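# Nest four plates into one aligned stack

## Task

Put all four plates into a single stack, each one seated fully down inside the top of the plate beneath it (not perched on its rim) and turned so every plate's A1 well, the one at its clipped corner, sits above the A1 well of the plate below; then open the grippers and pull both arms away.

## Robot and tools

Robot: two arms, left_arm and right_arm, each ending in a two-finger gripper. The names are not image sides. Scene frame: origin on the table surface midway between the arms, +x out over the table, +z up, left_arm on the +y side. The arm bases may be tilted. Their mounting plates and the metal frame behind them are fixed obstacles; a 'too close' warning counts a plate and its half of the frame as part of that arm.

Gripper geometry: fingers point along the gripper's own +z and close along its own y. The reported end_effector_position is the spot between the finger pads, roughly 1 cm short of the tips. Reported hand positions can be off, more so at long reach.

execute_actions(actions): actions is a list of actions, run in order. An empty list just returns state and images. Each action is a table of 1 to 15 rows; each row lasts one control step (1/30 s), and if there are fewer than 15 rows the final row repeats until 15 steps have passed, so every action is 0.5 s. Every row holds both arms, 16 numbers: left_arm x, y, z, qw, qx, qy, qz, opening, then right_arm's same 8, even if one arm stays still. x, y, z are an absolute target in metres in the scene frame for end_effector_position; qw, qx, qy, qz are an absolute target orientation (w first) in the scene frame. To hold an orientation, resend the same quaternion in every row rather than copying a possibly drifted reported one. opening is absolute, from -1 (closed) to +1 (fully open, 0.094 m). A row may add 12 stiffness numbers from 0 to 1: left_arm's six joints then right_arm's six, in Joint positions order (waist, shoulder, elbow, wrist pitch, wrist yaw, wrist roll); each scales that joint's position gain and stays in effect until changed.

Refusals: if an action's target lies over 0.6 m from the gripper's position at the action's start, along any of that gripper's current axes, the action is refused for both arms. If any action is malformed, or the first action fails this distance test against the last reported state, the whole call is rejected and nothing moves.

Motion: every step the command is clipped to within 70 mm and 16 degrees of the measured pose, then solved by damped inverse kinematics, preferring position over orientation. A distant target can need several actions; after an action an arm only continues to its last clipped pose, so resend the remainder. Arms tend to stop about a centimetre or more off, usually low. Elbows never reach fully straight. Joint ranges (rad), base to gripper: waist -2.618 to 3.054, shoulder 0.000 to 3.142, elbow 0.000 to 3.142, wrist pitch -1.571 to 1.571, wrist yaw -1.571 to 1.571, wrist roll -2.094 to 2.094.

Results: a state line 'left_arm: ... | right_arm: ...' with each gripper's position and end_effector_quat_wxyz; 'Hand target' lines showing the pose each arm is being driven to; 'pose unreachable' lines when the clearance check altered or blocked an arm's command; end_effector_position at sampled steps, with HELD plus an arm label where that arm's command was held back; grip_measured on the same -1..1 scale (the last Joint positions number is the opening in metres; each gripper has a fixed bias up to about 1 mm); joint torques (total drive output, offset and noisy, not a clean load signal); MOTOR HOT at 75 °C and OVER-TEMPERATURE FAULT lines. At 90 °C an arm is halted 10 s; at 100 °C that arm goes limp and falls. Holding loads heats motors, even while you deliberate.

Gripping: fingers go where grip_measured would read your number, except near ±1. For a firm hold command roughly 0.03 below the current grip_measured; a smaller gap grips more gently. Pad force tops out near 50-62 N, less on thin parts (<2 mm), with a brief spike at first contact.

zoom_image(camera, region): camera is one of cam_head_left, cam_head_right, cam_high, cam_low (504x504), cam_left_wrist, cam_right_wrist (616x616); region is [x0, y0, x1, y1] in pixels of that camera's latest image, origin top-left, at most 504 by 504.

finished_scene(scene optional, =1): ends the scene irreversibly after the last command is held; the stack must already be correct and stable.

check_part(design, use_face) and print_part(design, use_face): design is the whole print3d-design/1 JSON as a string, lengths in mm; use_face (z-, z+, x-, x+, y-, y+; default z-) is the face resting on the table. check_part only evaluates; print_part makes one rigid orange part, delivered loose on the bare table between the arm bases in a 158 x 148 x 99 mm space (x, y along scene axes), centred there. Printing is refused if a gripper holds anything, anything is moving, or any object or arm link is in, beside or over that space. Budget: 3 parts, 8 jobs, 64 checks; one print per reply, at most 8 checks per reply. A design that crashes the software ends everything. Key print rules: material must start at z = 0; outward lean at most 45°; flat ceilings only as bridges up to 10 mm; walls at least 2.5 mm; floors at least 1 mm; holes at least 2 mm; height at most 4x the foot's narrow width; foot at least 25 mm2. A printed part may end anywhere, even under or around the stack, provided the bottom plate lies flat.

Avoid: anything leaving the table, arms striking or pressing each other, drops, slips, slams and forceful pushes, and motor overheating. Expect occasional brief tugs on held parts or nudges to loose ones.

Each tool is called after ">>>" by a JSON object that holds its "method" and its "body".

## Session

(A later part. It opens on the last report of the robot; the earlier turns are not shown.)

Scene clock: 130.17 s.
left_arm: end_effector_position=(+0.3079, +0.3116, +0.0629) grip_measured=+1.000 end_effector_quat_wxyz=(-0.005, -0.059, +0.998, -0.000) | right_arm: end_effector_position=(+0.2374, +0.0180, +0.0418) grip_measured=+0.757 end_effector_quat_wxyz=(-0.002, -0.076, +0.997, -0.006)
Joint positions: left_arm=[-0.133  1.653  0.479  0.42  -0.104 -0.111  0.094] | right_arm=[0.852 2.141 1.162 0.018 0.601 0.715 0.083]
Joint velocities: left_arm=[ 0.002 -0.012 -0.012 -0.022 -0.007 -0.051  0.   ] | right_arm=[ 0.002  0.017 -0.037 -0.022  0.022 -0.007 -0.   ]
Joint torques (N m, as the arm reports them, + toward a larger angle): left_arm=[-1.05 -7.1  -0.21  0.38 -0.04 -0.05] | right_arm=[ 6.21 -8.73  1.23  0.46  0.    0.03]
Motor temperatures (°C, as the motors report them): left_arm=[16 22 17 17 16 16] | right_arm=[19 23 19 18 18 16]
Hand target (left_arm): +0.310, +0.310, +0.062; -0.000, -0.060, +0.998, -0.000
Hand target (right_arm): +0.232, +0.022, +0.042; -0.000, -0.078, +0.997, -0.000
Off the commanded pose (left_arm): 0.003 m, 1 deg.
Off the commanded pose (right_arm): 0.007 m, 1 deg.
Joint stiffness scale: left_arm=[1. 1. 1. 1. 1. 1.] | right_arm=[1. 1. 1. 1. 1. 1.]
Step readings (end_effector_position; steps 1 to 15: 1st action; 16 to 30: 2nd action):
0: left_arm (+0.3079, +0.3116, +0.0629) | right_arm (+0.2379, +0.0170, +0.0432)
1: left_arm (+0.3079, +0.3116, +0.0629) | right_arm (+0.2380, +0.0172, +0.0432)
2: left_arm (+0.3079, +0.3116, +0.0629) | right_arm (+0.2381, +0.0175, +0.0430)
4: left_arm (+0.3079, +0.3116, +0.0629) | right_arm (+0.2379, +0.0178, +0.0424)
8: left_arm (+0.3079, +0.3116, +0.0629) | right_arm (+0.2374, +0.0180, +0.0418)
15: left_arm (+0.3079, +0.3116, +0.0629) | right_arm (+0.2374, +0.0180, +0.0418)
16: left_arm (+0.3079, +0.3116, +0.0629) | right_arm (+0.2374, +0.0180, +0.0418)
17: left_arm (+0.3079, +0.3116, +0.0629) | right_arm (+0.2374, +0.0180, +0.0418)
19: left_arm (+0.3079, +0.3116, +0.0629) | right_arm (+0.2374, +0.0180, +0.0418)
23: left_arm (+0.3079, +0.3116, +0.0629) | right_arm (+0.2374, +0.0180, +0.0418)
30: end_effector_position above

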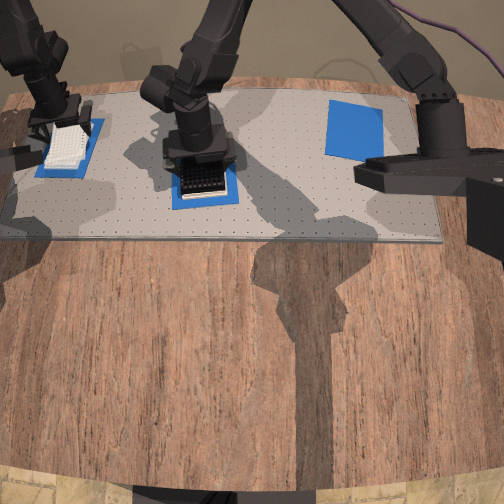

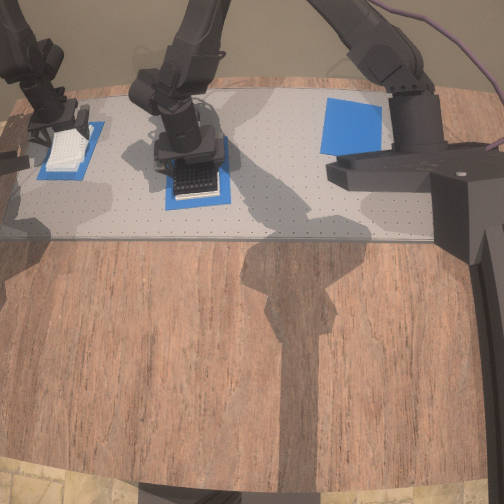

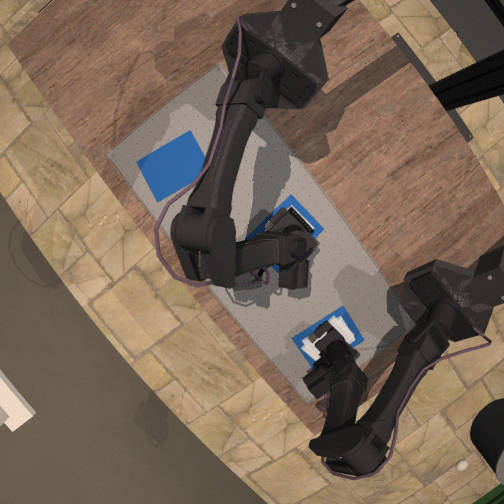

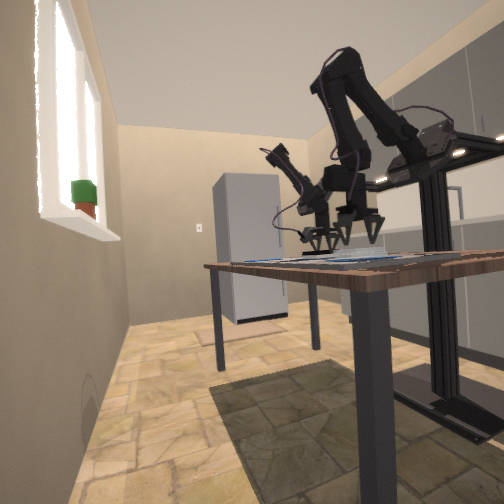

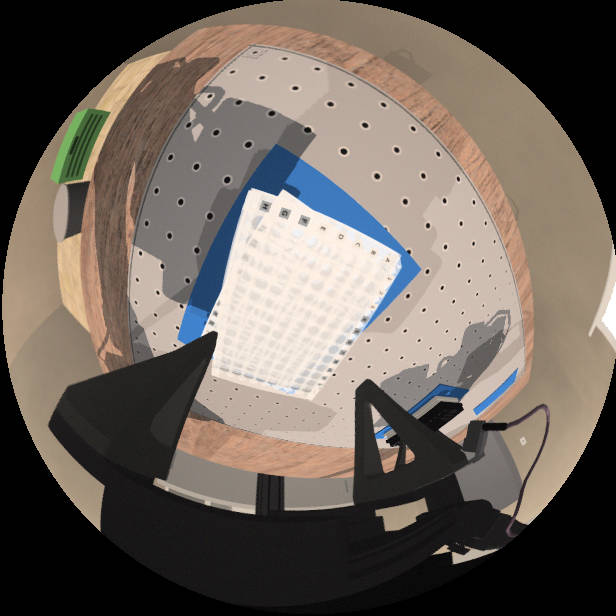

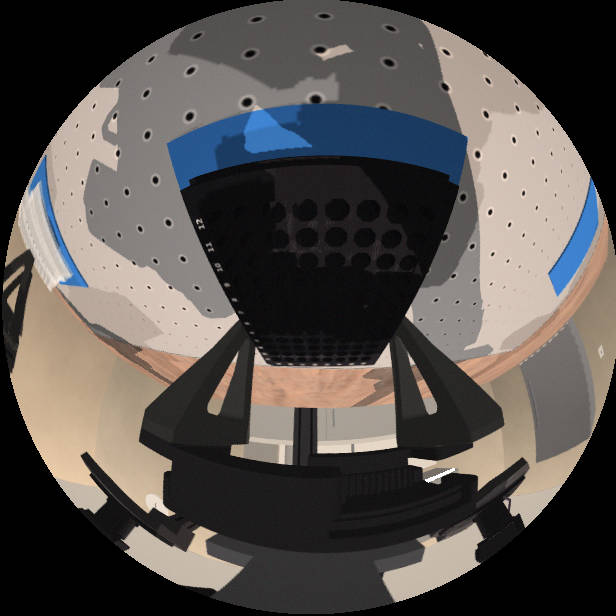

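>>> {"method": "execute_actions", "body": {"actions": [[[0.31,0.31,0.062,0,-0.06,0.998,0,1,0.236,0.022,0.058,0,-0.078,0.997,0,0.71]],[[0.31,0.31,0.062,0,-0.06,0.998,0,1,0.238,0.024,0.05,0,-0.078,0.997,0,0.71]],[[0.31,0.31,0.062,0,-0.06,0.998,0,1,0.238,0.024,0.044,0,-0.078,0.997,0,0.71]]]}}

>>> {"method": "zoom_image", "body": {"camera": "cam_head_left", "region": [165,150,245,215]}}

>>> {"method": "zoom_image", "body": {"camera": "cam_right_wrist", "region": [130,70,500,300]}}

Scene clock: 139.27 s.
left_arm: end_effector_position=(+0.3079, +0.3116, +0.0629) grip_measured=+1.000 end_effector_quat_wxyz=(-0.005, -0.059, +0.998, -0.000) | right_arm: end_effector_position=(+0.2380, +0.0175, +0.0430) grip_measured=+0.757 end_effector_quat_wxyz=(-0.002, -0.075, +0.997, -0.007)
Joint positions: left_arm=[-0.133  1.653  0.479  0.42  -0.104 -0.111  0.094] | right_arm=[0.852 2.137 1.162 0.01  0.601 0.719 0.083]
Joint velocities: left_arm=[-0.002  0.007 -0.007 -0.037 -0.051 -0.081  0.   ] | right_arm=[-0.002  0.002  0.017 -0.037  0.022 -0.051 -0.001]
Joint torques (N m, as the arm reports them, + toward a larger angle): left_arm=[-1.07 -7.1  -0.21  0.38 -0.05 -0.05] | right_arm=[ 5.87 -9.24  2.87  0.31 -0.02  0.  ]
Motor temperatures (°C, as the motors report them): left_arm=[16 22 17 17 16 16] | right_arm=[20 23 19 18 18 16]
Hand target (left_arm): +0.310, +0.310, +0.062; -0.000, -0.060, +0.998, -0.000
Hand target (right_arm): +0.238, +0.024, +0.044; -0.000, -0.078, +0.997, -0.000
Off the commanded pose (left_arm): 0.003 m, 1 deg.
Off the commanded pose (right_arm): 0.007 m, 1 deg.
Joint stiffness scale: left_arm=[1. 1. 1. 1. 1. 1.] | right_arm=[1. 1. 1. 1. 1. 1.]
Step readings (end_effector_position; steps 1 to 15: 1st action; 16 to 30: 2nd action; 31 to 45: 3rd action):
0: left_arm (+0.3079, +0.3116, +0.0629) | right_arm (+0.2374, +0.0180, +0.0418)
1: left_arm (+0.3079, +0.3116, +0.0629) | right_arm (+0.2378, +0.0180, +0.0422)
2: left_arm (+0.3079, +0.3116, +0.0629) | right_arm (+0.2384, +0.0178, +0.0429)
4: left_arm (+0.3079, +0.3116, +0.0629) | right_arm (+0.2406, +0.0187, +0.0446)
8: left_arm (+0.3079, +0.3116, +0.0629) | right_arm (+0.2439, +0.0202, +0.0469)
15: left_arm (+0.3079, +0.3116, +0.0629) | right_arm (+0.2439, +0.0201, +0.0470)
16: left_arm (+0.3079, +0.3116, +0.0629) | right_arm (+0.2439, +0.0201, +0.0470)
17: left_arm (+0.3079, +0.3116, +0.0629) | right_arm (+0.2439, +0.0201, +0.0470)
19: left_arm (+0.3079, +0.3116, +0.0629) | right_arm (+0.2439, +0.0201, +0.0470)
23: left_arm (+0.3079, +0.3116, +0.0629) | right_arm (+0.2439, +0.0201, +0.0470)
30: left_arm (+0.3079, +0.3116, +0.0629) | right_arm (+0.2439, +0.0201, +0.0470)
31: left_arm (+0.3079, +0.3116, +0.0629) | right_arm (+0.2435, +0.0199, +0.0467)
32: left_arm (+0.3079, +0.3116, +0.0629) | right_arm (+0.2429, +0.0197, +0.0462)
34: left_arm (+0.3079, +0.3116, +0.0629) | right_arm (+0.2408, +0.0187, +0.0448)
38: left_arm (+0.3079, +0.3116, +0.0629) | right_arm (+0.2382, +0.0175, +0.0430)
45: end_effector_position above

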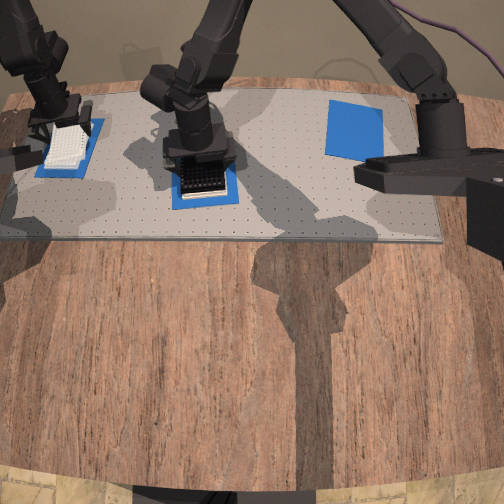

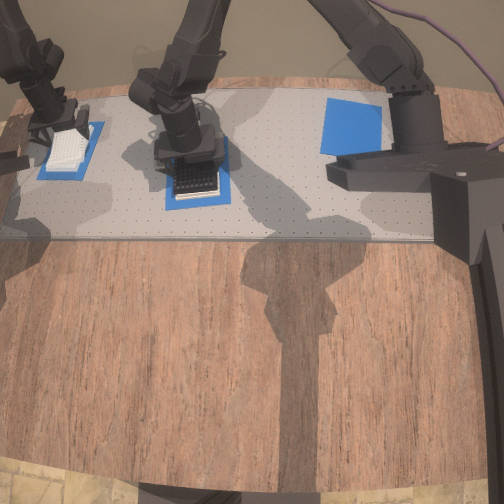

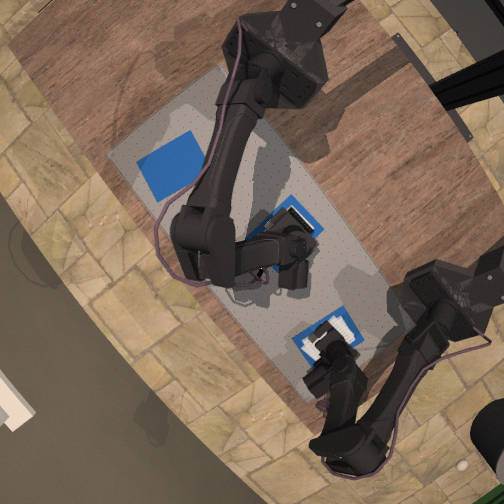

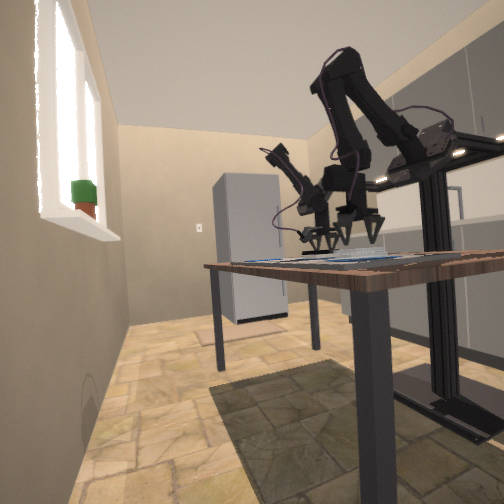

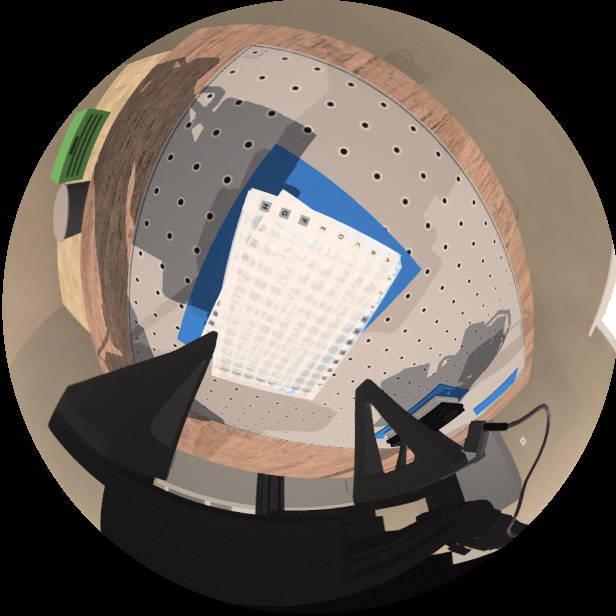

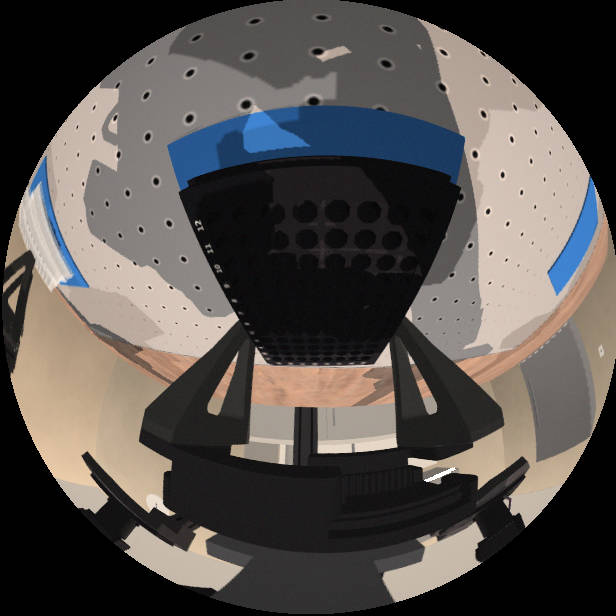

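Region (165, 150, 245, 215) of cam_head_left's 504x504 image, scaled by 6.300, with more detail than that image has; it fills the top 410 rows of this view, and the rest is white.

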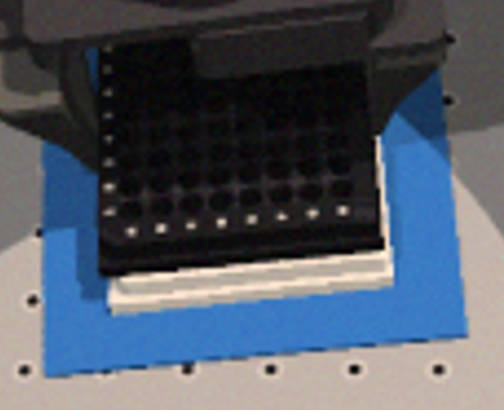

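Region (130, 70, 500, 300) of cam_right_wrist's 616x616 image, scaled by 1.362, with more detail than that image has; it fills the top 313 rows of this view, and the rest is white.

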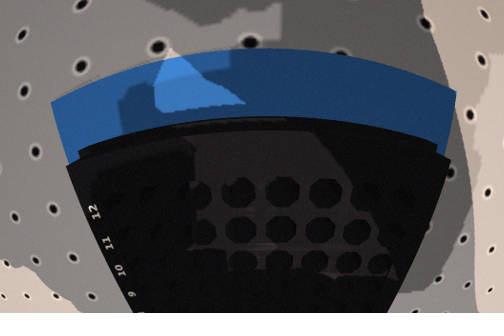

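>>> {"method": "execute_actions", "body": {"actions": [[[0.31,0.31,0.062,0,-0.06,0.998,0,1,0.239,0.023,0.041,0,-0.078,0.997,0,0.71]],[[0.31,0.31,0.062,0,-0.06,0.998,0,1,0.239,0.022,0.038,0,-0.078,0.997,0,0.71]]]}}

>>> {"method": "zoom_image", "body": {"camera": "cam_head_left", "region": [165,150,245,215]}}

>>> {"method": "zoom_image", "body": {"camera": "cam_right_wrist", "region": [130,70,500,300]}}

Scene clock: 145.73 s.
left_arm: end_effector_position=(+0.3079, +0.3116, +0.0629) grip_measured=+1.000 end_effector_quat_wxyz=(-0.005, -0.059, +0.998, -0.000) | right_arm: end_effector_position=(+0.2377, +0.0173, +0.0412) grip_measured=+0.757 end_effector_quat_wxyz=(-0.003, -0.078, +0.997, -0.005)
Joint positions: left_arm=[-0.133  1.653  0.479  0.42  -0.104 -0.111  0.094] | right_arm=[0.848 2.141 1.162 0.017 0.596 0.709 0.083]
Joint velocities: left_arm=[ 0.002 -0.012 -0.002  0.022  0.007 -0.081  0.   ] | right_arm=[-0.017 -0.002  0.017 -0.037  0.037  0.037 -0.   ]
Joint torques (N m, as the arm reports them, + toward a larger angle): left_arm=[-1.06 -7.1  -0.21  0.38 -0.05 -0.05] | right_arm=[ 5.11 -8.33  3.02  0.42 -0.04 -0.06]
Motor temperatures (°C, as the motors report them): left_arm=[16 22 17 17 16 16] | right_arm=[20 23 19 18 18 16]
Hand target (left_arm): +0.310, +0.310, +0.062; -0.000, -0.060, +0.998, -0.000
Hand target (right_arm): +0.239, +0.022, +0.038; +0.000, -0.078, +0.997, -0.000
Off the commanded pose (left_arm): 0.003 m, 1 deg.
Off the commanded pose (right_arm): 0.006 m, 1 deg.
Joint stiffness scale: left_arm=[1. 1. 1. 1. 1. 1.] | right_arm=[1. 1. 1. 1. 1. 1.]
Step readings (end_effector_position; steps 1 to 15: 1st action; 16 to 30: 2nd action):
0: left_arm (+0.3079, +0.3116, +0.0629) | right_arm (+0.2380, +0.0175, +0.0430)
1: left_arm (+0.3079, +0.3116, +0.0629) | right_arm (+0.2380, +0.0175, +0.0430)
2: left_arm (+0.3079, +0.3116, +0.0629) | right_arm (+0.2380, +0.0175, +0.0430)
4: left_arm (+0.3079, +0.3116, +0.0629) | right_arm (+0.2379, +0.0176, +0.0430)
8: left_arm (+0.3079, +0.3116, +0.0629) | right_arm (+0.2378, +0.0176, +0.0430)
15: left_arm (+0.3079, +0.3116, +0.0629) | right_arm (+0.2378, +0.0176, +0.0430)
16: left_arm (+0.3079, +0.3116, +0.0629) | right_arm (+0.2379, +0.0175, +0.0426)
17: left_arm (+0.3079, +0.3116, +0.0629) | right_arm (+0.2378, +0.0174, +0.0420)
19: left_arm (+0.3079, +0.3116, +0.0629) | right_arm (+0.2377, +0.0173, +0.0412)
23: left_arm (+0.3079, +0.3116, +0.0629) | right_arm (+0.2377, +0.0173, +0.0412)
30: end_effector_position above

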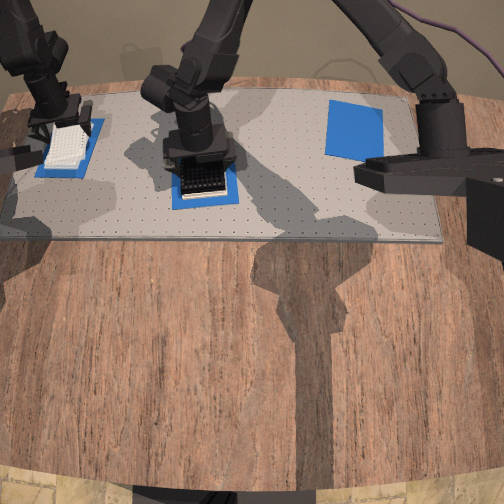

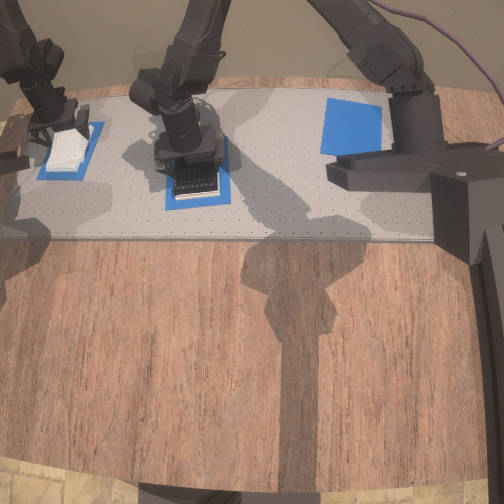

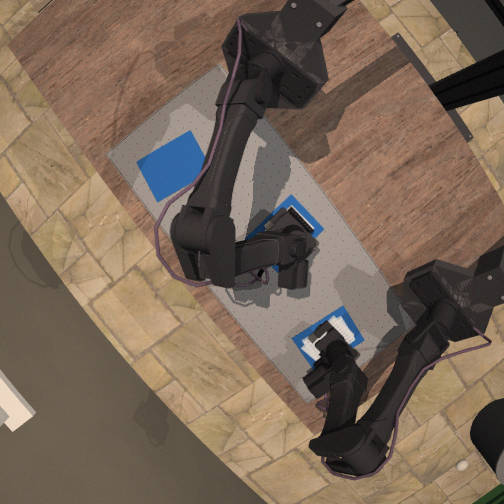

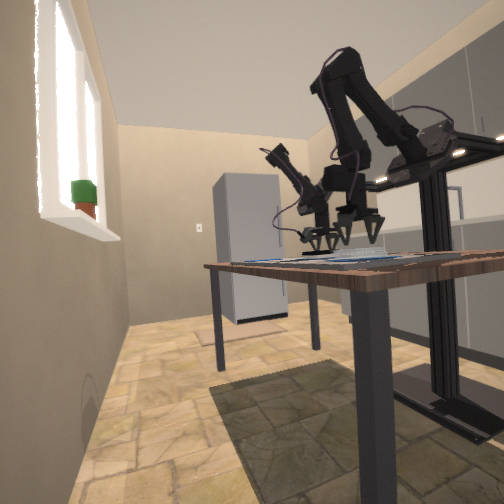

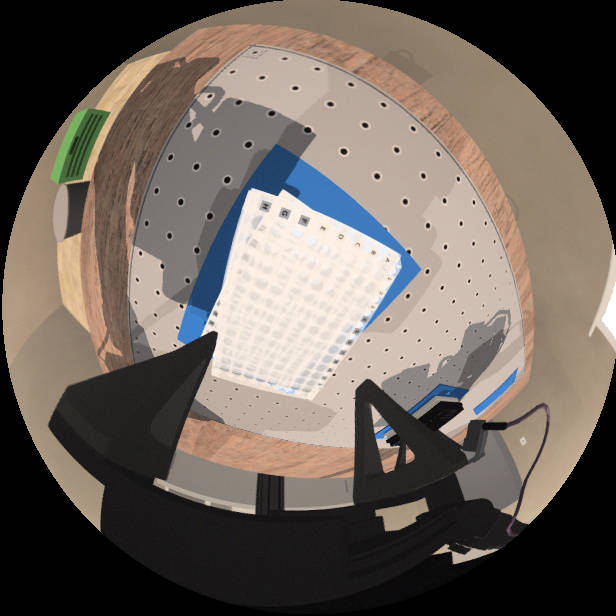

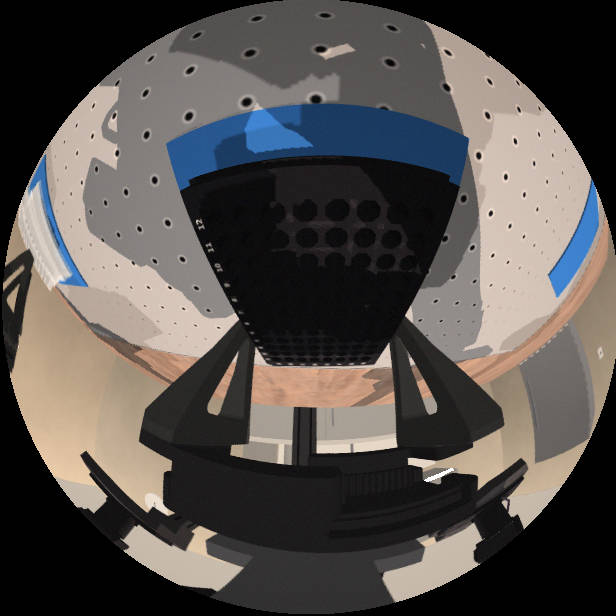

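Region (165, 150, 245, 215) of cam_head_left's 504x504 image, scaled by 6.300, with more detail than that image has; it fills the top 410 rows of this view, and the rest is white.

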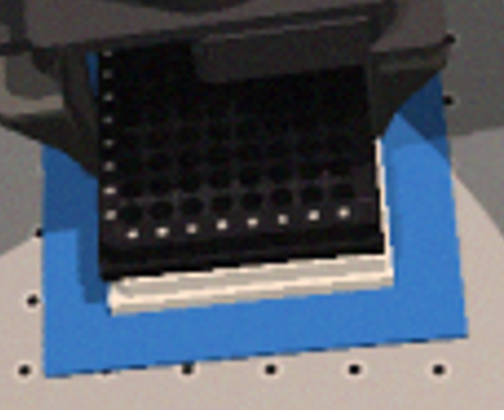

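Region (130, 70, 500, 300) of cam_right_wrist's 616x616 image, scaled by 1.362, with more detail than that image has; it fills the top 313 rows of this view, and the rest is white.

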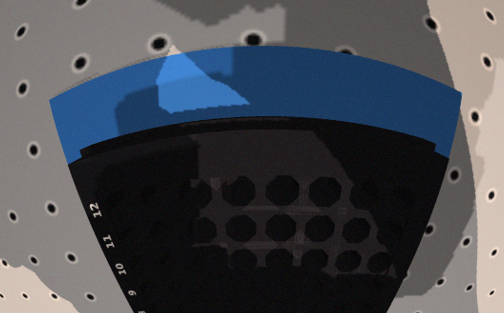

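>>> {"method": "execute_actions", "body": {"actions": [[[0.31,0.31,0.062,0,-0.06,0.998,0,1,0.235,0.018,0.041,0,-0.078,0.997,0,0.71]],[[0.31,0.31,0.062,0,-0.06,0.998,0,1,0.232,0.015,0.041,0,-0.078,0.997,0,0.71]],[[0.31,0.31,0.062,0,-0.06,0.998,0,1,0.229,0.013,0.041,0,-0.078,0.997,0,0.71]]]}}

>>> {"method": "zoom_image", "body": {"camera": "cam_head_left", "region": [165,150,245,215]}}

Scene clock: 152.93 s.
left_arm: end_effector_position=(+0.3079, +0.3116, +0.0629) grip_measured=+1.000 end_effector_quat_wxyz=(-0.005, -0.059, +0.998, -0.000) | right_arm: end_effector_position=(+0.2373, +0.0168, +0.0403) grip_measured=+0.757 end_effector_quat_wxyz=(+0.004, -0.075, +0.997, -0.001)
Joint positions: left_arm=[-0.133  1.653  0.479  0.42  -0.104 -0.111  0.094] | right_arm=[0.848 2.141 1.142 0.057 0.599 0.704 0.083]
Joint velocities: left_arm=[ 0.007  0.007 -0.012  0.007 -0.066 -0.007  0.   ] | right_arm=[-0.007 -0.007 -0.002  0.007  0.007 -0.037  0.   ]
Joint torques (N m, as the arm reports them, + toward a larger angle): left_arm=[-1.05 -7.11 -0.21  0.38 -0.04 -0.05] | right_arm=[ 5.75 -9.52 -1.05  0.48 -0.04  0.06]
Motor temperatures (°C, as the motors report them): left_arm=[16 22 17 17 16 16] | right_arm=[20 23 19 18 18 16]
Hand target (left_arm): +0.310, +0.310, +0.062; -0.000, -0.060, +0.998, -0.000
Hand target (right_arm): +0.229, +0.013, +0.041; -0.000, -0.078, +0.997, -0.000
Off the commanded pose (left_arm): 0.003 m, 1 deg.
Off the commanded pose (right_arm): 0.009 m, 1 deg.
Joint stiffness scale: left_arm=[1. 1. 1. 1. 1. 1.] | right_arm=[1. 1. 1. 1. 1. 1.]
Step readings (end_effector_position; steps 1 to 15: 1st action; 16 to 30: 2nd action; 31 to 45: 3rd action):
0: left_arm (+0.3079, +0.3116, +0.0629) | right_arm (+0.2377, +0.0173, +0.0412)
1: left_arm (+0.3079, +0.3116, +0.0629) | right_arm (+0.2378, +0.0174, +0.0412)
2: left_arm (+0.3079, +0.3116, +0.0629) | right_arm (+0.2378, +0.0174, +0.0412)
4: left_arm (+0.3079, +0.3116, +0.0629) | right_arm (+0.2378, +0.0174, +0.0412)
8: left_arm (+0.3079, +0.3116, +0.0629) | right_arm (+0.2378, +0.0174, +0.0412)
15: left_arm (+0.3079, +0.3116, +0.0629) | right_arm (+0.2378, +0.0174, +0.0412)
16: left_arm (+0.3079, +0.3116, +0.0629) | right_arm (+0.2375, +0.0172, +0.0411)
17: left_arm (+0.3079, +0.3116, +0.0629) | right_arm (+0.2374, +0.0172, +0.0410)
19: left_arm (+0.3079, +0.3116, +0.0629) | right_arm (+0.2375, +0.0172, +0.0408)
23: left_arm (+0.3079, +0.3116, +0.0629) | right_arm (+0.2375, +0.0171, +0.0408)
30: left_arm (+0.3079, +0.3116, +0.0629) | right_arm (+0.2375, +0.0171, +0.0407)
31: left_arm (+0.3079, +0.3116, +0.0629) | right_arm (+0.2373, +0.0169, +0.0407)
32: left_arm (+0.3079, +0.3116, +0.0629) | right_arm (+0.2372, +0.0168, +0.0405)
34: left_arm (+0.3079, +0.3116, +0.0629) | right_arm (+0.2372, +0.0167, +0.0404)
38: left_arm (+0.3079, +0.3116, +0.0629) | right_arm (+0.2373, +0.0167, +0.0403)
45: end_effector_position above

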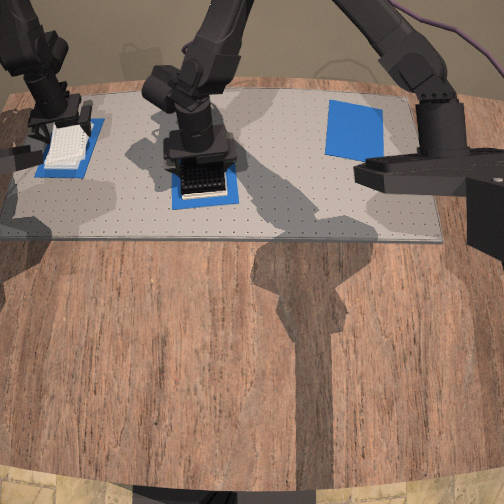

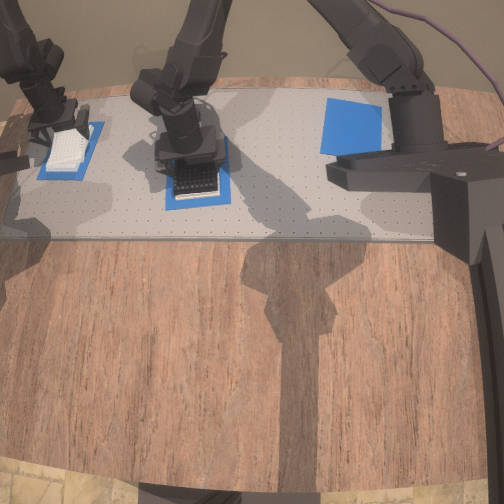

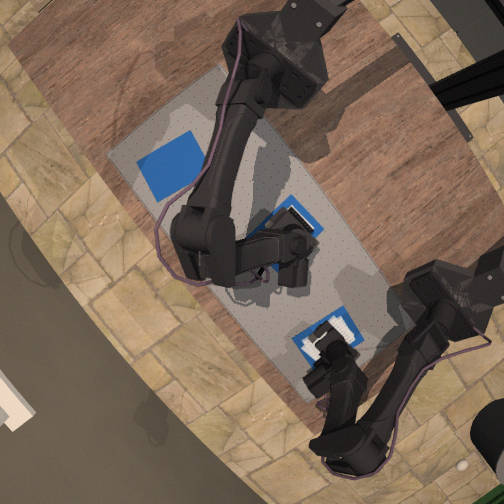

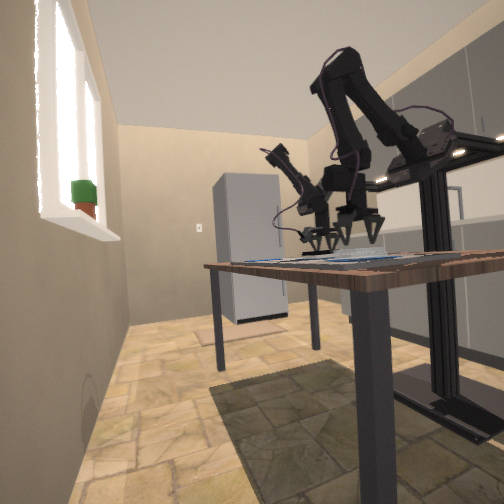

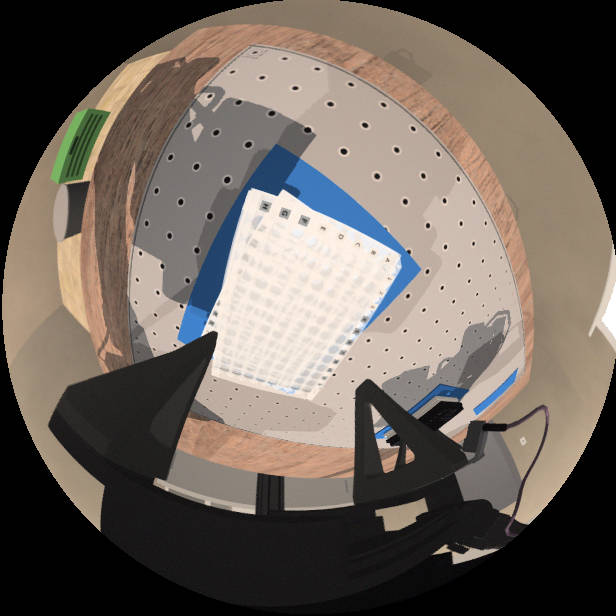

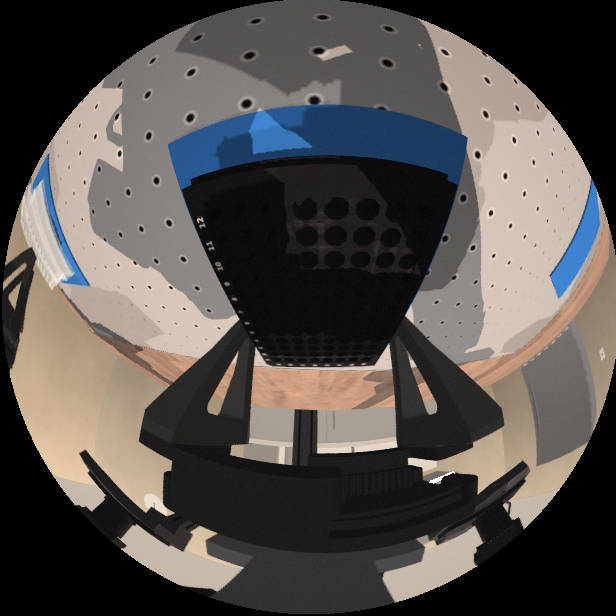

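Region (165, 150, 245, 215) of cam_head_left's 504x504 image, scaled by 6.300, with more detail than that image has; it fills the top 410 rows of this view, and the rest is white.

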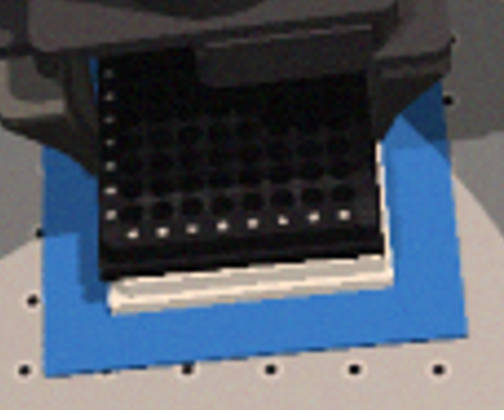

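>>> {"method": "execute_actions", "body": {"actions": [[[0.31,0.31,0.062,0,-0.06,0.998,0,1,0.229,0.013,0.045,0,-0.078,0.997,0,0.71]],[[0.31,0.31,0.062,0,-0.06,0.998,0,1,0.229,0.013,0.048,0,-0.078,0.997,0,0.71]]]}}

>>> {"method": "zoom_image", "body": {"camera": "cam_head_left", "region": [165,150,245,215]}}

Scene clock: 162.10 s.
left_arm: end_effector_position=(+0.3079, +0.3116, +0.0629) grip_measured=+1.000 end_effector_quat_wxyz=(-0.005, -0.059, +0.998, -0.000) | right_arm: end_effector_position=(+0.2376, +0.0166, +0.0411) grip_measured=+0.757 end_effector_quat_wxyz=(+0.005, -0.072, +0.997, +0.001)
Joint positions: left_arm=[-0.133  1.653  0.479  0.42  -0.104 -0.111  0.094] | right_arm=[0.849 2.137 1.136 0.064 0.599 0.707 0.083]
Joint velocities: left_arm=[ 0.012  0.012 -0.007 -0.007 -0.022  0.066  0.   ] | right_arm=[ 0.002 -0.002  0.012  0.051 -0.022 -0.007 -0.001]
Joint torques (N m, as the arm reports them, + toward a larger angle): left_arm=[-1.06 -7.1  -0.2   0.38 -0.05 -0.05] | right_arm=[  6.37 -11.17  -1.57   0.26   0.02   0.11]
Motor temperatures (°C, as the motors report them): left_arm=[16 22 17 17 16 16] | right_arm=[20 24 19 18 18 16]
Hand target (left_arm): +0.310, +0.310, +0.062; -0.000, -0.060, +0.998, -0.000
Hand target (right_arm): +0.229, +0.013, +0.048; -0.000, -0.078, +0.997, -0.000
Off the commanded pose (left_arm): 0.003 m, 1 deg.
Off the commanded pose (right_arm): 0.012 m, 1 deg.
Joint stiffness scale: left_arm=[1. 1. 1. 1. 1. 1.] | right_arm=[1. 1. 1. 1. 1. 1.]
Step readings (end_effector_position; steps 1 to 15: 1st action; 16 to 30: 2nd action):
0: left_arm (+0.3079, +0.3116, +0.0629) | right_arm (+0.2373, +0.0168, +0.0403)
1: left_arm (+0.3079, +0.3116, +0.0629) | right_arm (+0.2376, +0.0169, +0.0407)
2: left_arm (+0.3079, +0.3116, +0.0629) | right_arm (+0.2372, +0.0163, +0.0408)
4: left_arm (+0.3079, +0.3116, +0.0629) | right_arm (+0.2372, +0.0164, +0.0408)
8: left_arm (+0.3079, +0.3116, +0.0629) | right_arm (+0.2371, +0.0164, +0.0408)
15: left_arm (+0.3079, +0.3116, +0.0629) | right_arm (+0.2372, +0.0164, +0.0408)
16: left_arm (+0.3079, +0.3116, +0.0629) | right_arm (+0.2375, +0.0166, +0.0410)
17: left_arm (+0.3079, +0.3116, +0.0629) | right_arm (+0.2376, +0.0166, +0.0411)
19: left_arm (+0.3079, +0.3116, +0.0629) | right_arm (+0.2376, +0.0166, +0.0411)
23: left_arm (+0.3079, +0.3116, +0.0629) | right_arm (+0.2376, +0.0166, +0.0411)
30: end_effector_position above

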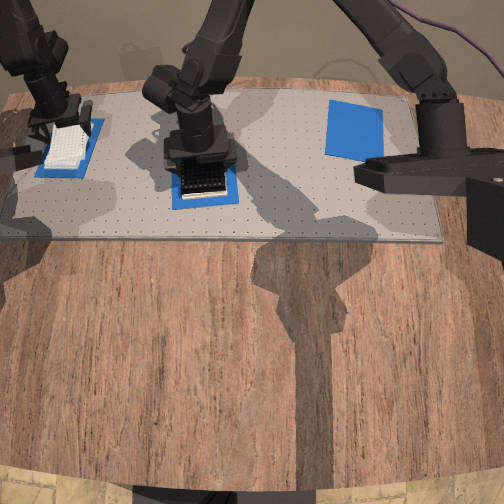

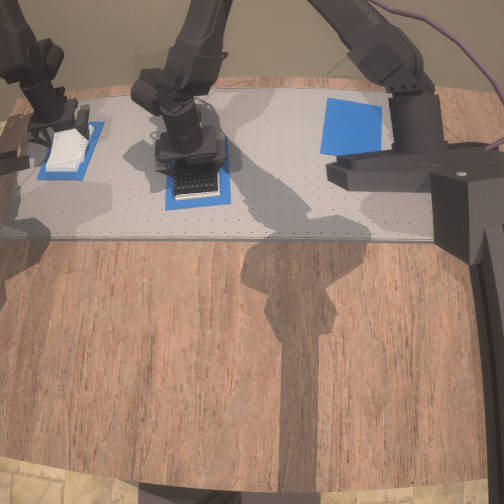

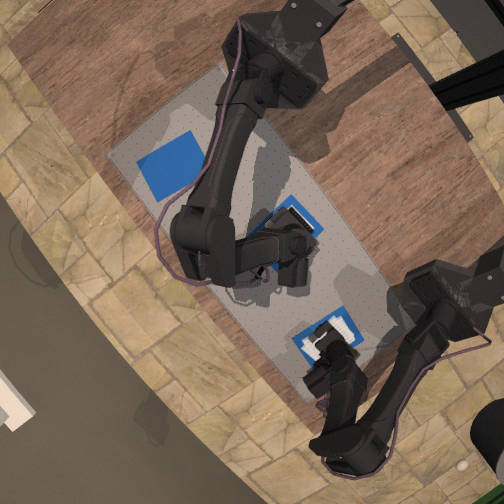

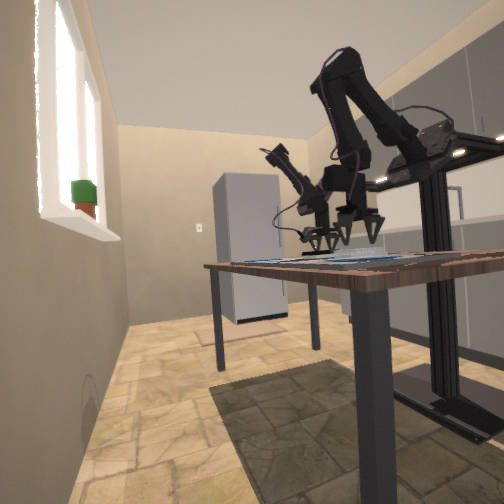

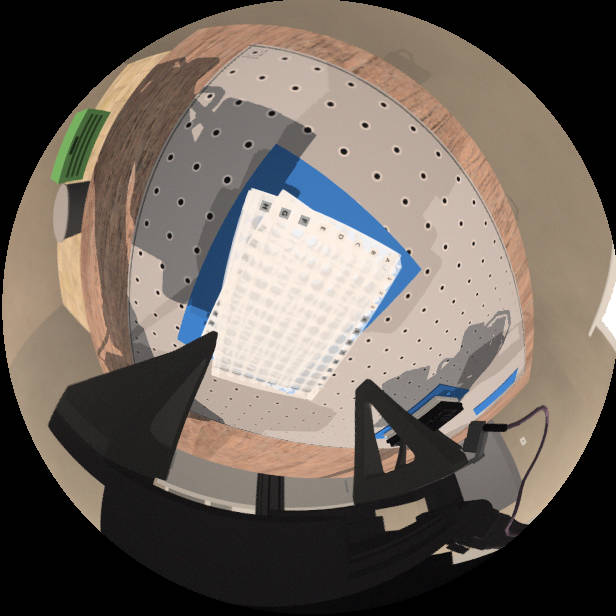

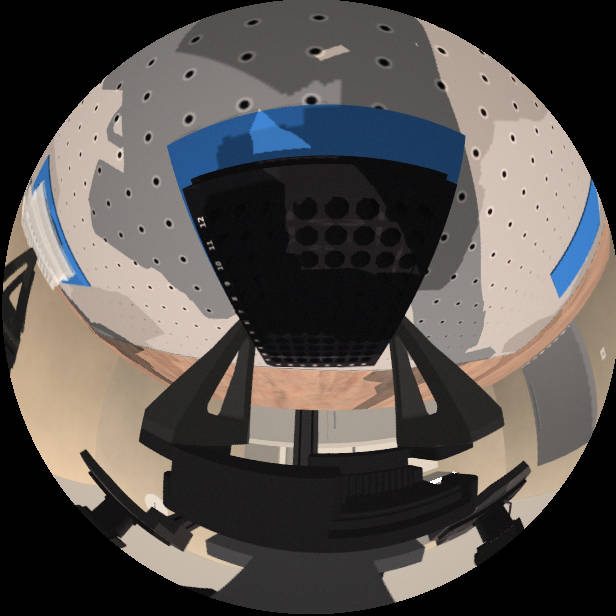

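Region (165, 150, 245, 215) of cam_head_left's 504x504 image, scaled by 6.300, with more detail than that image has; it fills the top 410 rows of this view, and the rest is white.

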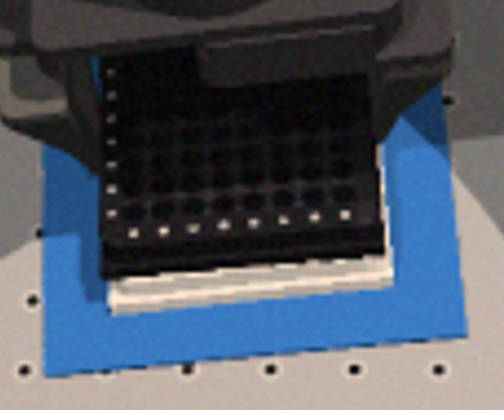

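>>> {"method": "execute_actions", "body": {"actions": [[[0.31,0.31,0.062,0,-0.06,0.998,0,1,0.234,0.009,0.045,0,-0.078,0.997,0,0.71]],[[0.31,0.31,0.062,0,-0.06,0.998,0,1,0.236,0.005,0.044,0,-0.078,0.997,0,0.71]]]}}

>>> {"method": "zoom_image", "body": {"camera": "cam_head_left", "region": [165,150,245,215]}}

>>> {"method": "zoom_image", "body": {"camera": "cam_left_wrist", "region": [350,360,490,470]}}

Scene clock: 168.97 s.
left_arm: end_effector_position=(+0.3079, +0.3116, +0.0629) grip_measured=+1.000 end_effector_quat_wxyz=(-0.005, -0.059, +0.998, -0.000) | right_arm: end_effector_position=(+0.2342, +0.0110, +0.0408) grip_measured=+0.757 end_effector_quat_wxyz=(-0.002, -0.076, +0.997, +0.003)
Joint positions: left_arm=[-0.133  1.653  0.479  0.42  -0.104 -0.111  0.094] | right_arm=[0.841 2.127 1.111 0.074 0.581 0.698 0.083]
Joint velocities: left_arm=[-0.012  0.002  0.002 -0.022 -0.007 -0.037  0.   ] | right_arm=[ 0.002 -0.007 -0.002 -0.022 -0.022  0.007 -0.001]
Joint torques (N m, as the arm reports them, + toward a larger angle): left_arm=[-1.04 -7.1  -0.2   0.38 -0.05 -0.05] | right_arm=[  4.88 -11.22  -1.01   0.36   0.04  -0.06]
Motor temperatures (°C, as the motors report them): left_arm=[16 23 17 17 16 16] | right_arm=[20 25 19 18 18 16]
Hand target (left_arm): +0.310, +0.310, +0.062; -0.000, -0.060, +0.998, -0.000
Hand target (right_arm): +0.236, +0.005, +0.044; -0.000, -0.078, +0.997, -0.000
Off the commanded pose (left_arm): 0.003 m, 1 deg.
Off the commanded pose (right_arm): 0.007 m, 0 deg.
Joint stiffness scale: left_arm=[1. 1. 1. 1. 1. 1.] | right_arm=[1. 1. 1. 1. 1. 1.]
Step readings (end_effector_position; steps 1 to 15: 1st action; 16 to 30: 2nd action):
0: left_arm (+0.3079, +0.3116, +0.0629) | right_arm (+0.2376, +0.0166, +0.0411)
1: left_arm (+0.3079, +0.3116, +0.0629) | right_arm (+0.2370, +0.0162, +0.0410)
2: left_arm (+0.3079, +0.3116, +0.0629) | right_arm (+0.2366, +0.0156, +0.0413)
4: left_arm (+0.3079, +0.3116, +0.0629) | right_arm (+0.2353, +0.0144, +0.0414)
8: left_arm (+0.3079, +0.3116, +0.0629) | right_arm (+0.2343, +0.0137, +0.0413)
15: left_arm (+0.3079, +0.3116, +0.0629) | right_arm (+0.2343, +0.0137, +0.0413)
16: left_arm (+0.3079, +0.3116, +0.0629) | right_arm (+0.2343, +0.0135, +0.0412)
17: left_arm (+0.3079, +0.3116, +0.0629) | right_arm (+0.2342, +0.0127, +0.0410)
19: left_arm (+0.3079, +0.3116, +0.0629) | right_arm (+0.2342, +0.0111, +0.0409)
23: left_arm (+0.3079, +0.3116, +0.0629) | right_arm (+0.2342, +0.0110, +0.0408)
30: end_effector_position above

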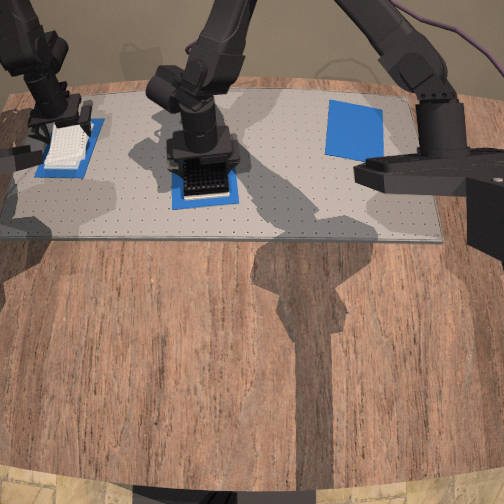

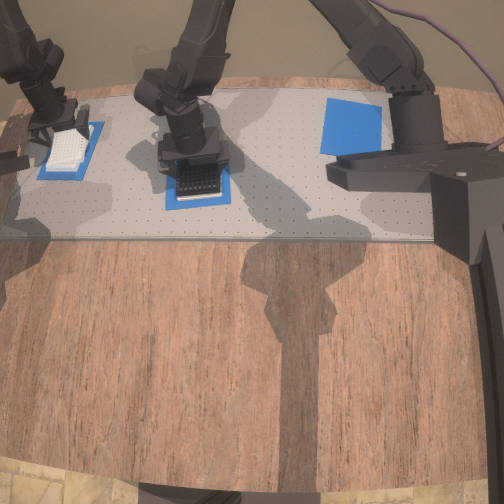

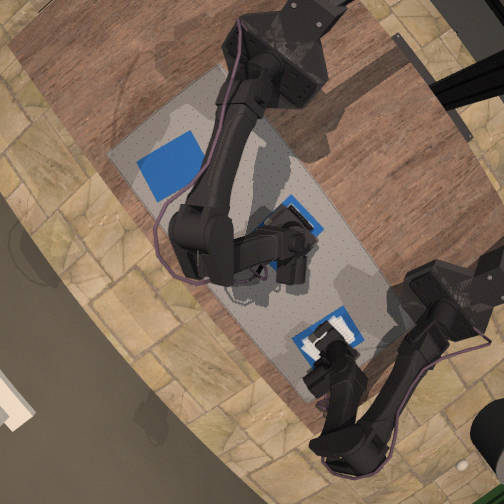

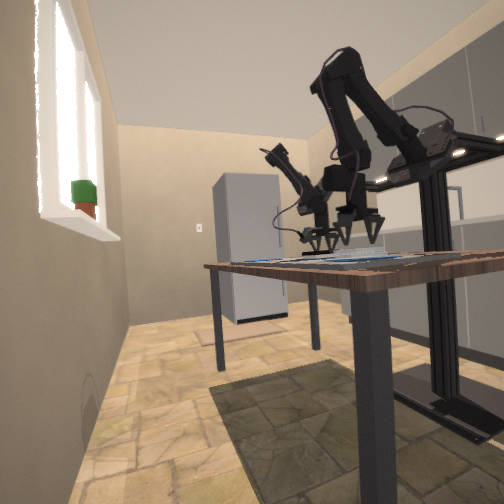

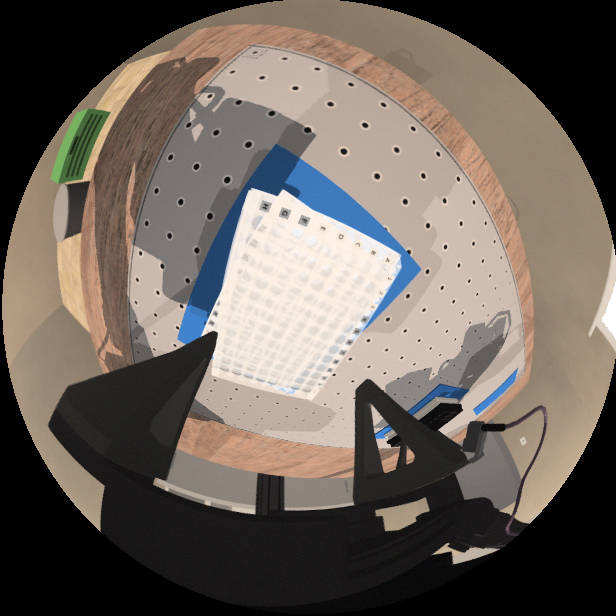

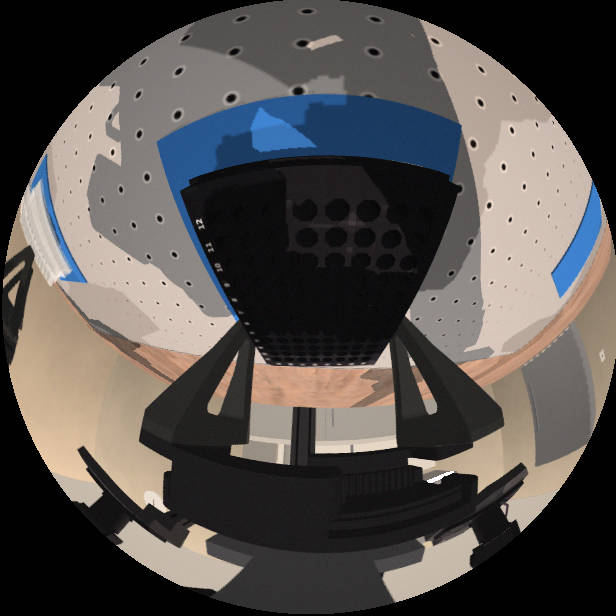

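Region (165, 150, 245, 215) of cam_head_left's 504x504 image, scaled by 6.300, with more detail than that image has; it fills the top 410 rows of this view, and the rest is white.

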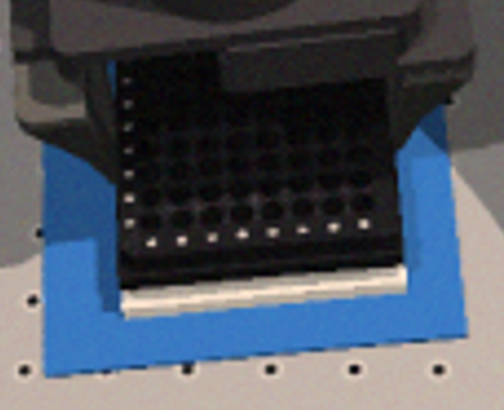

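Region (350, 360, 490, 470) of cam_left_wrist's 616x616 image, scaled by 3.600, with more detail than that image has; it fills the top 396 rows of this view, and the rest is white.

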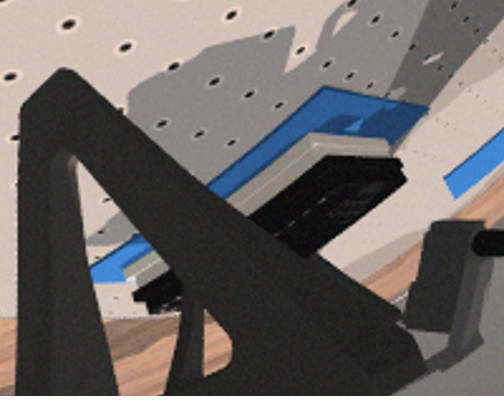

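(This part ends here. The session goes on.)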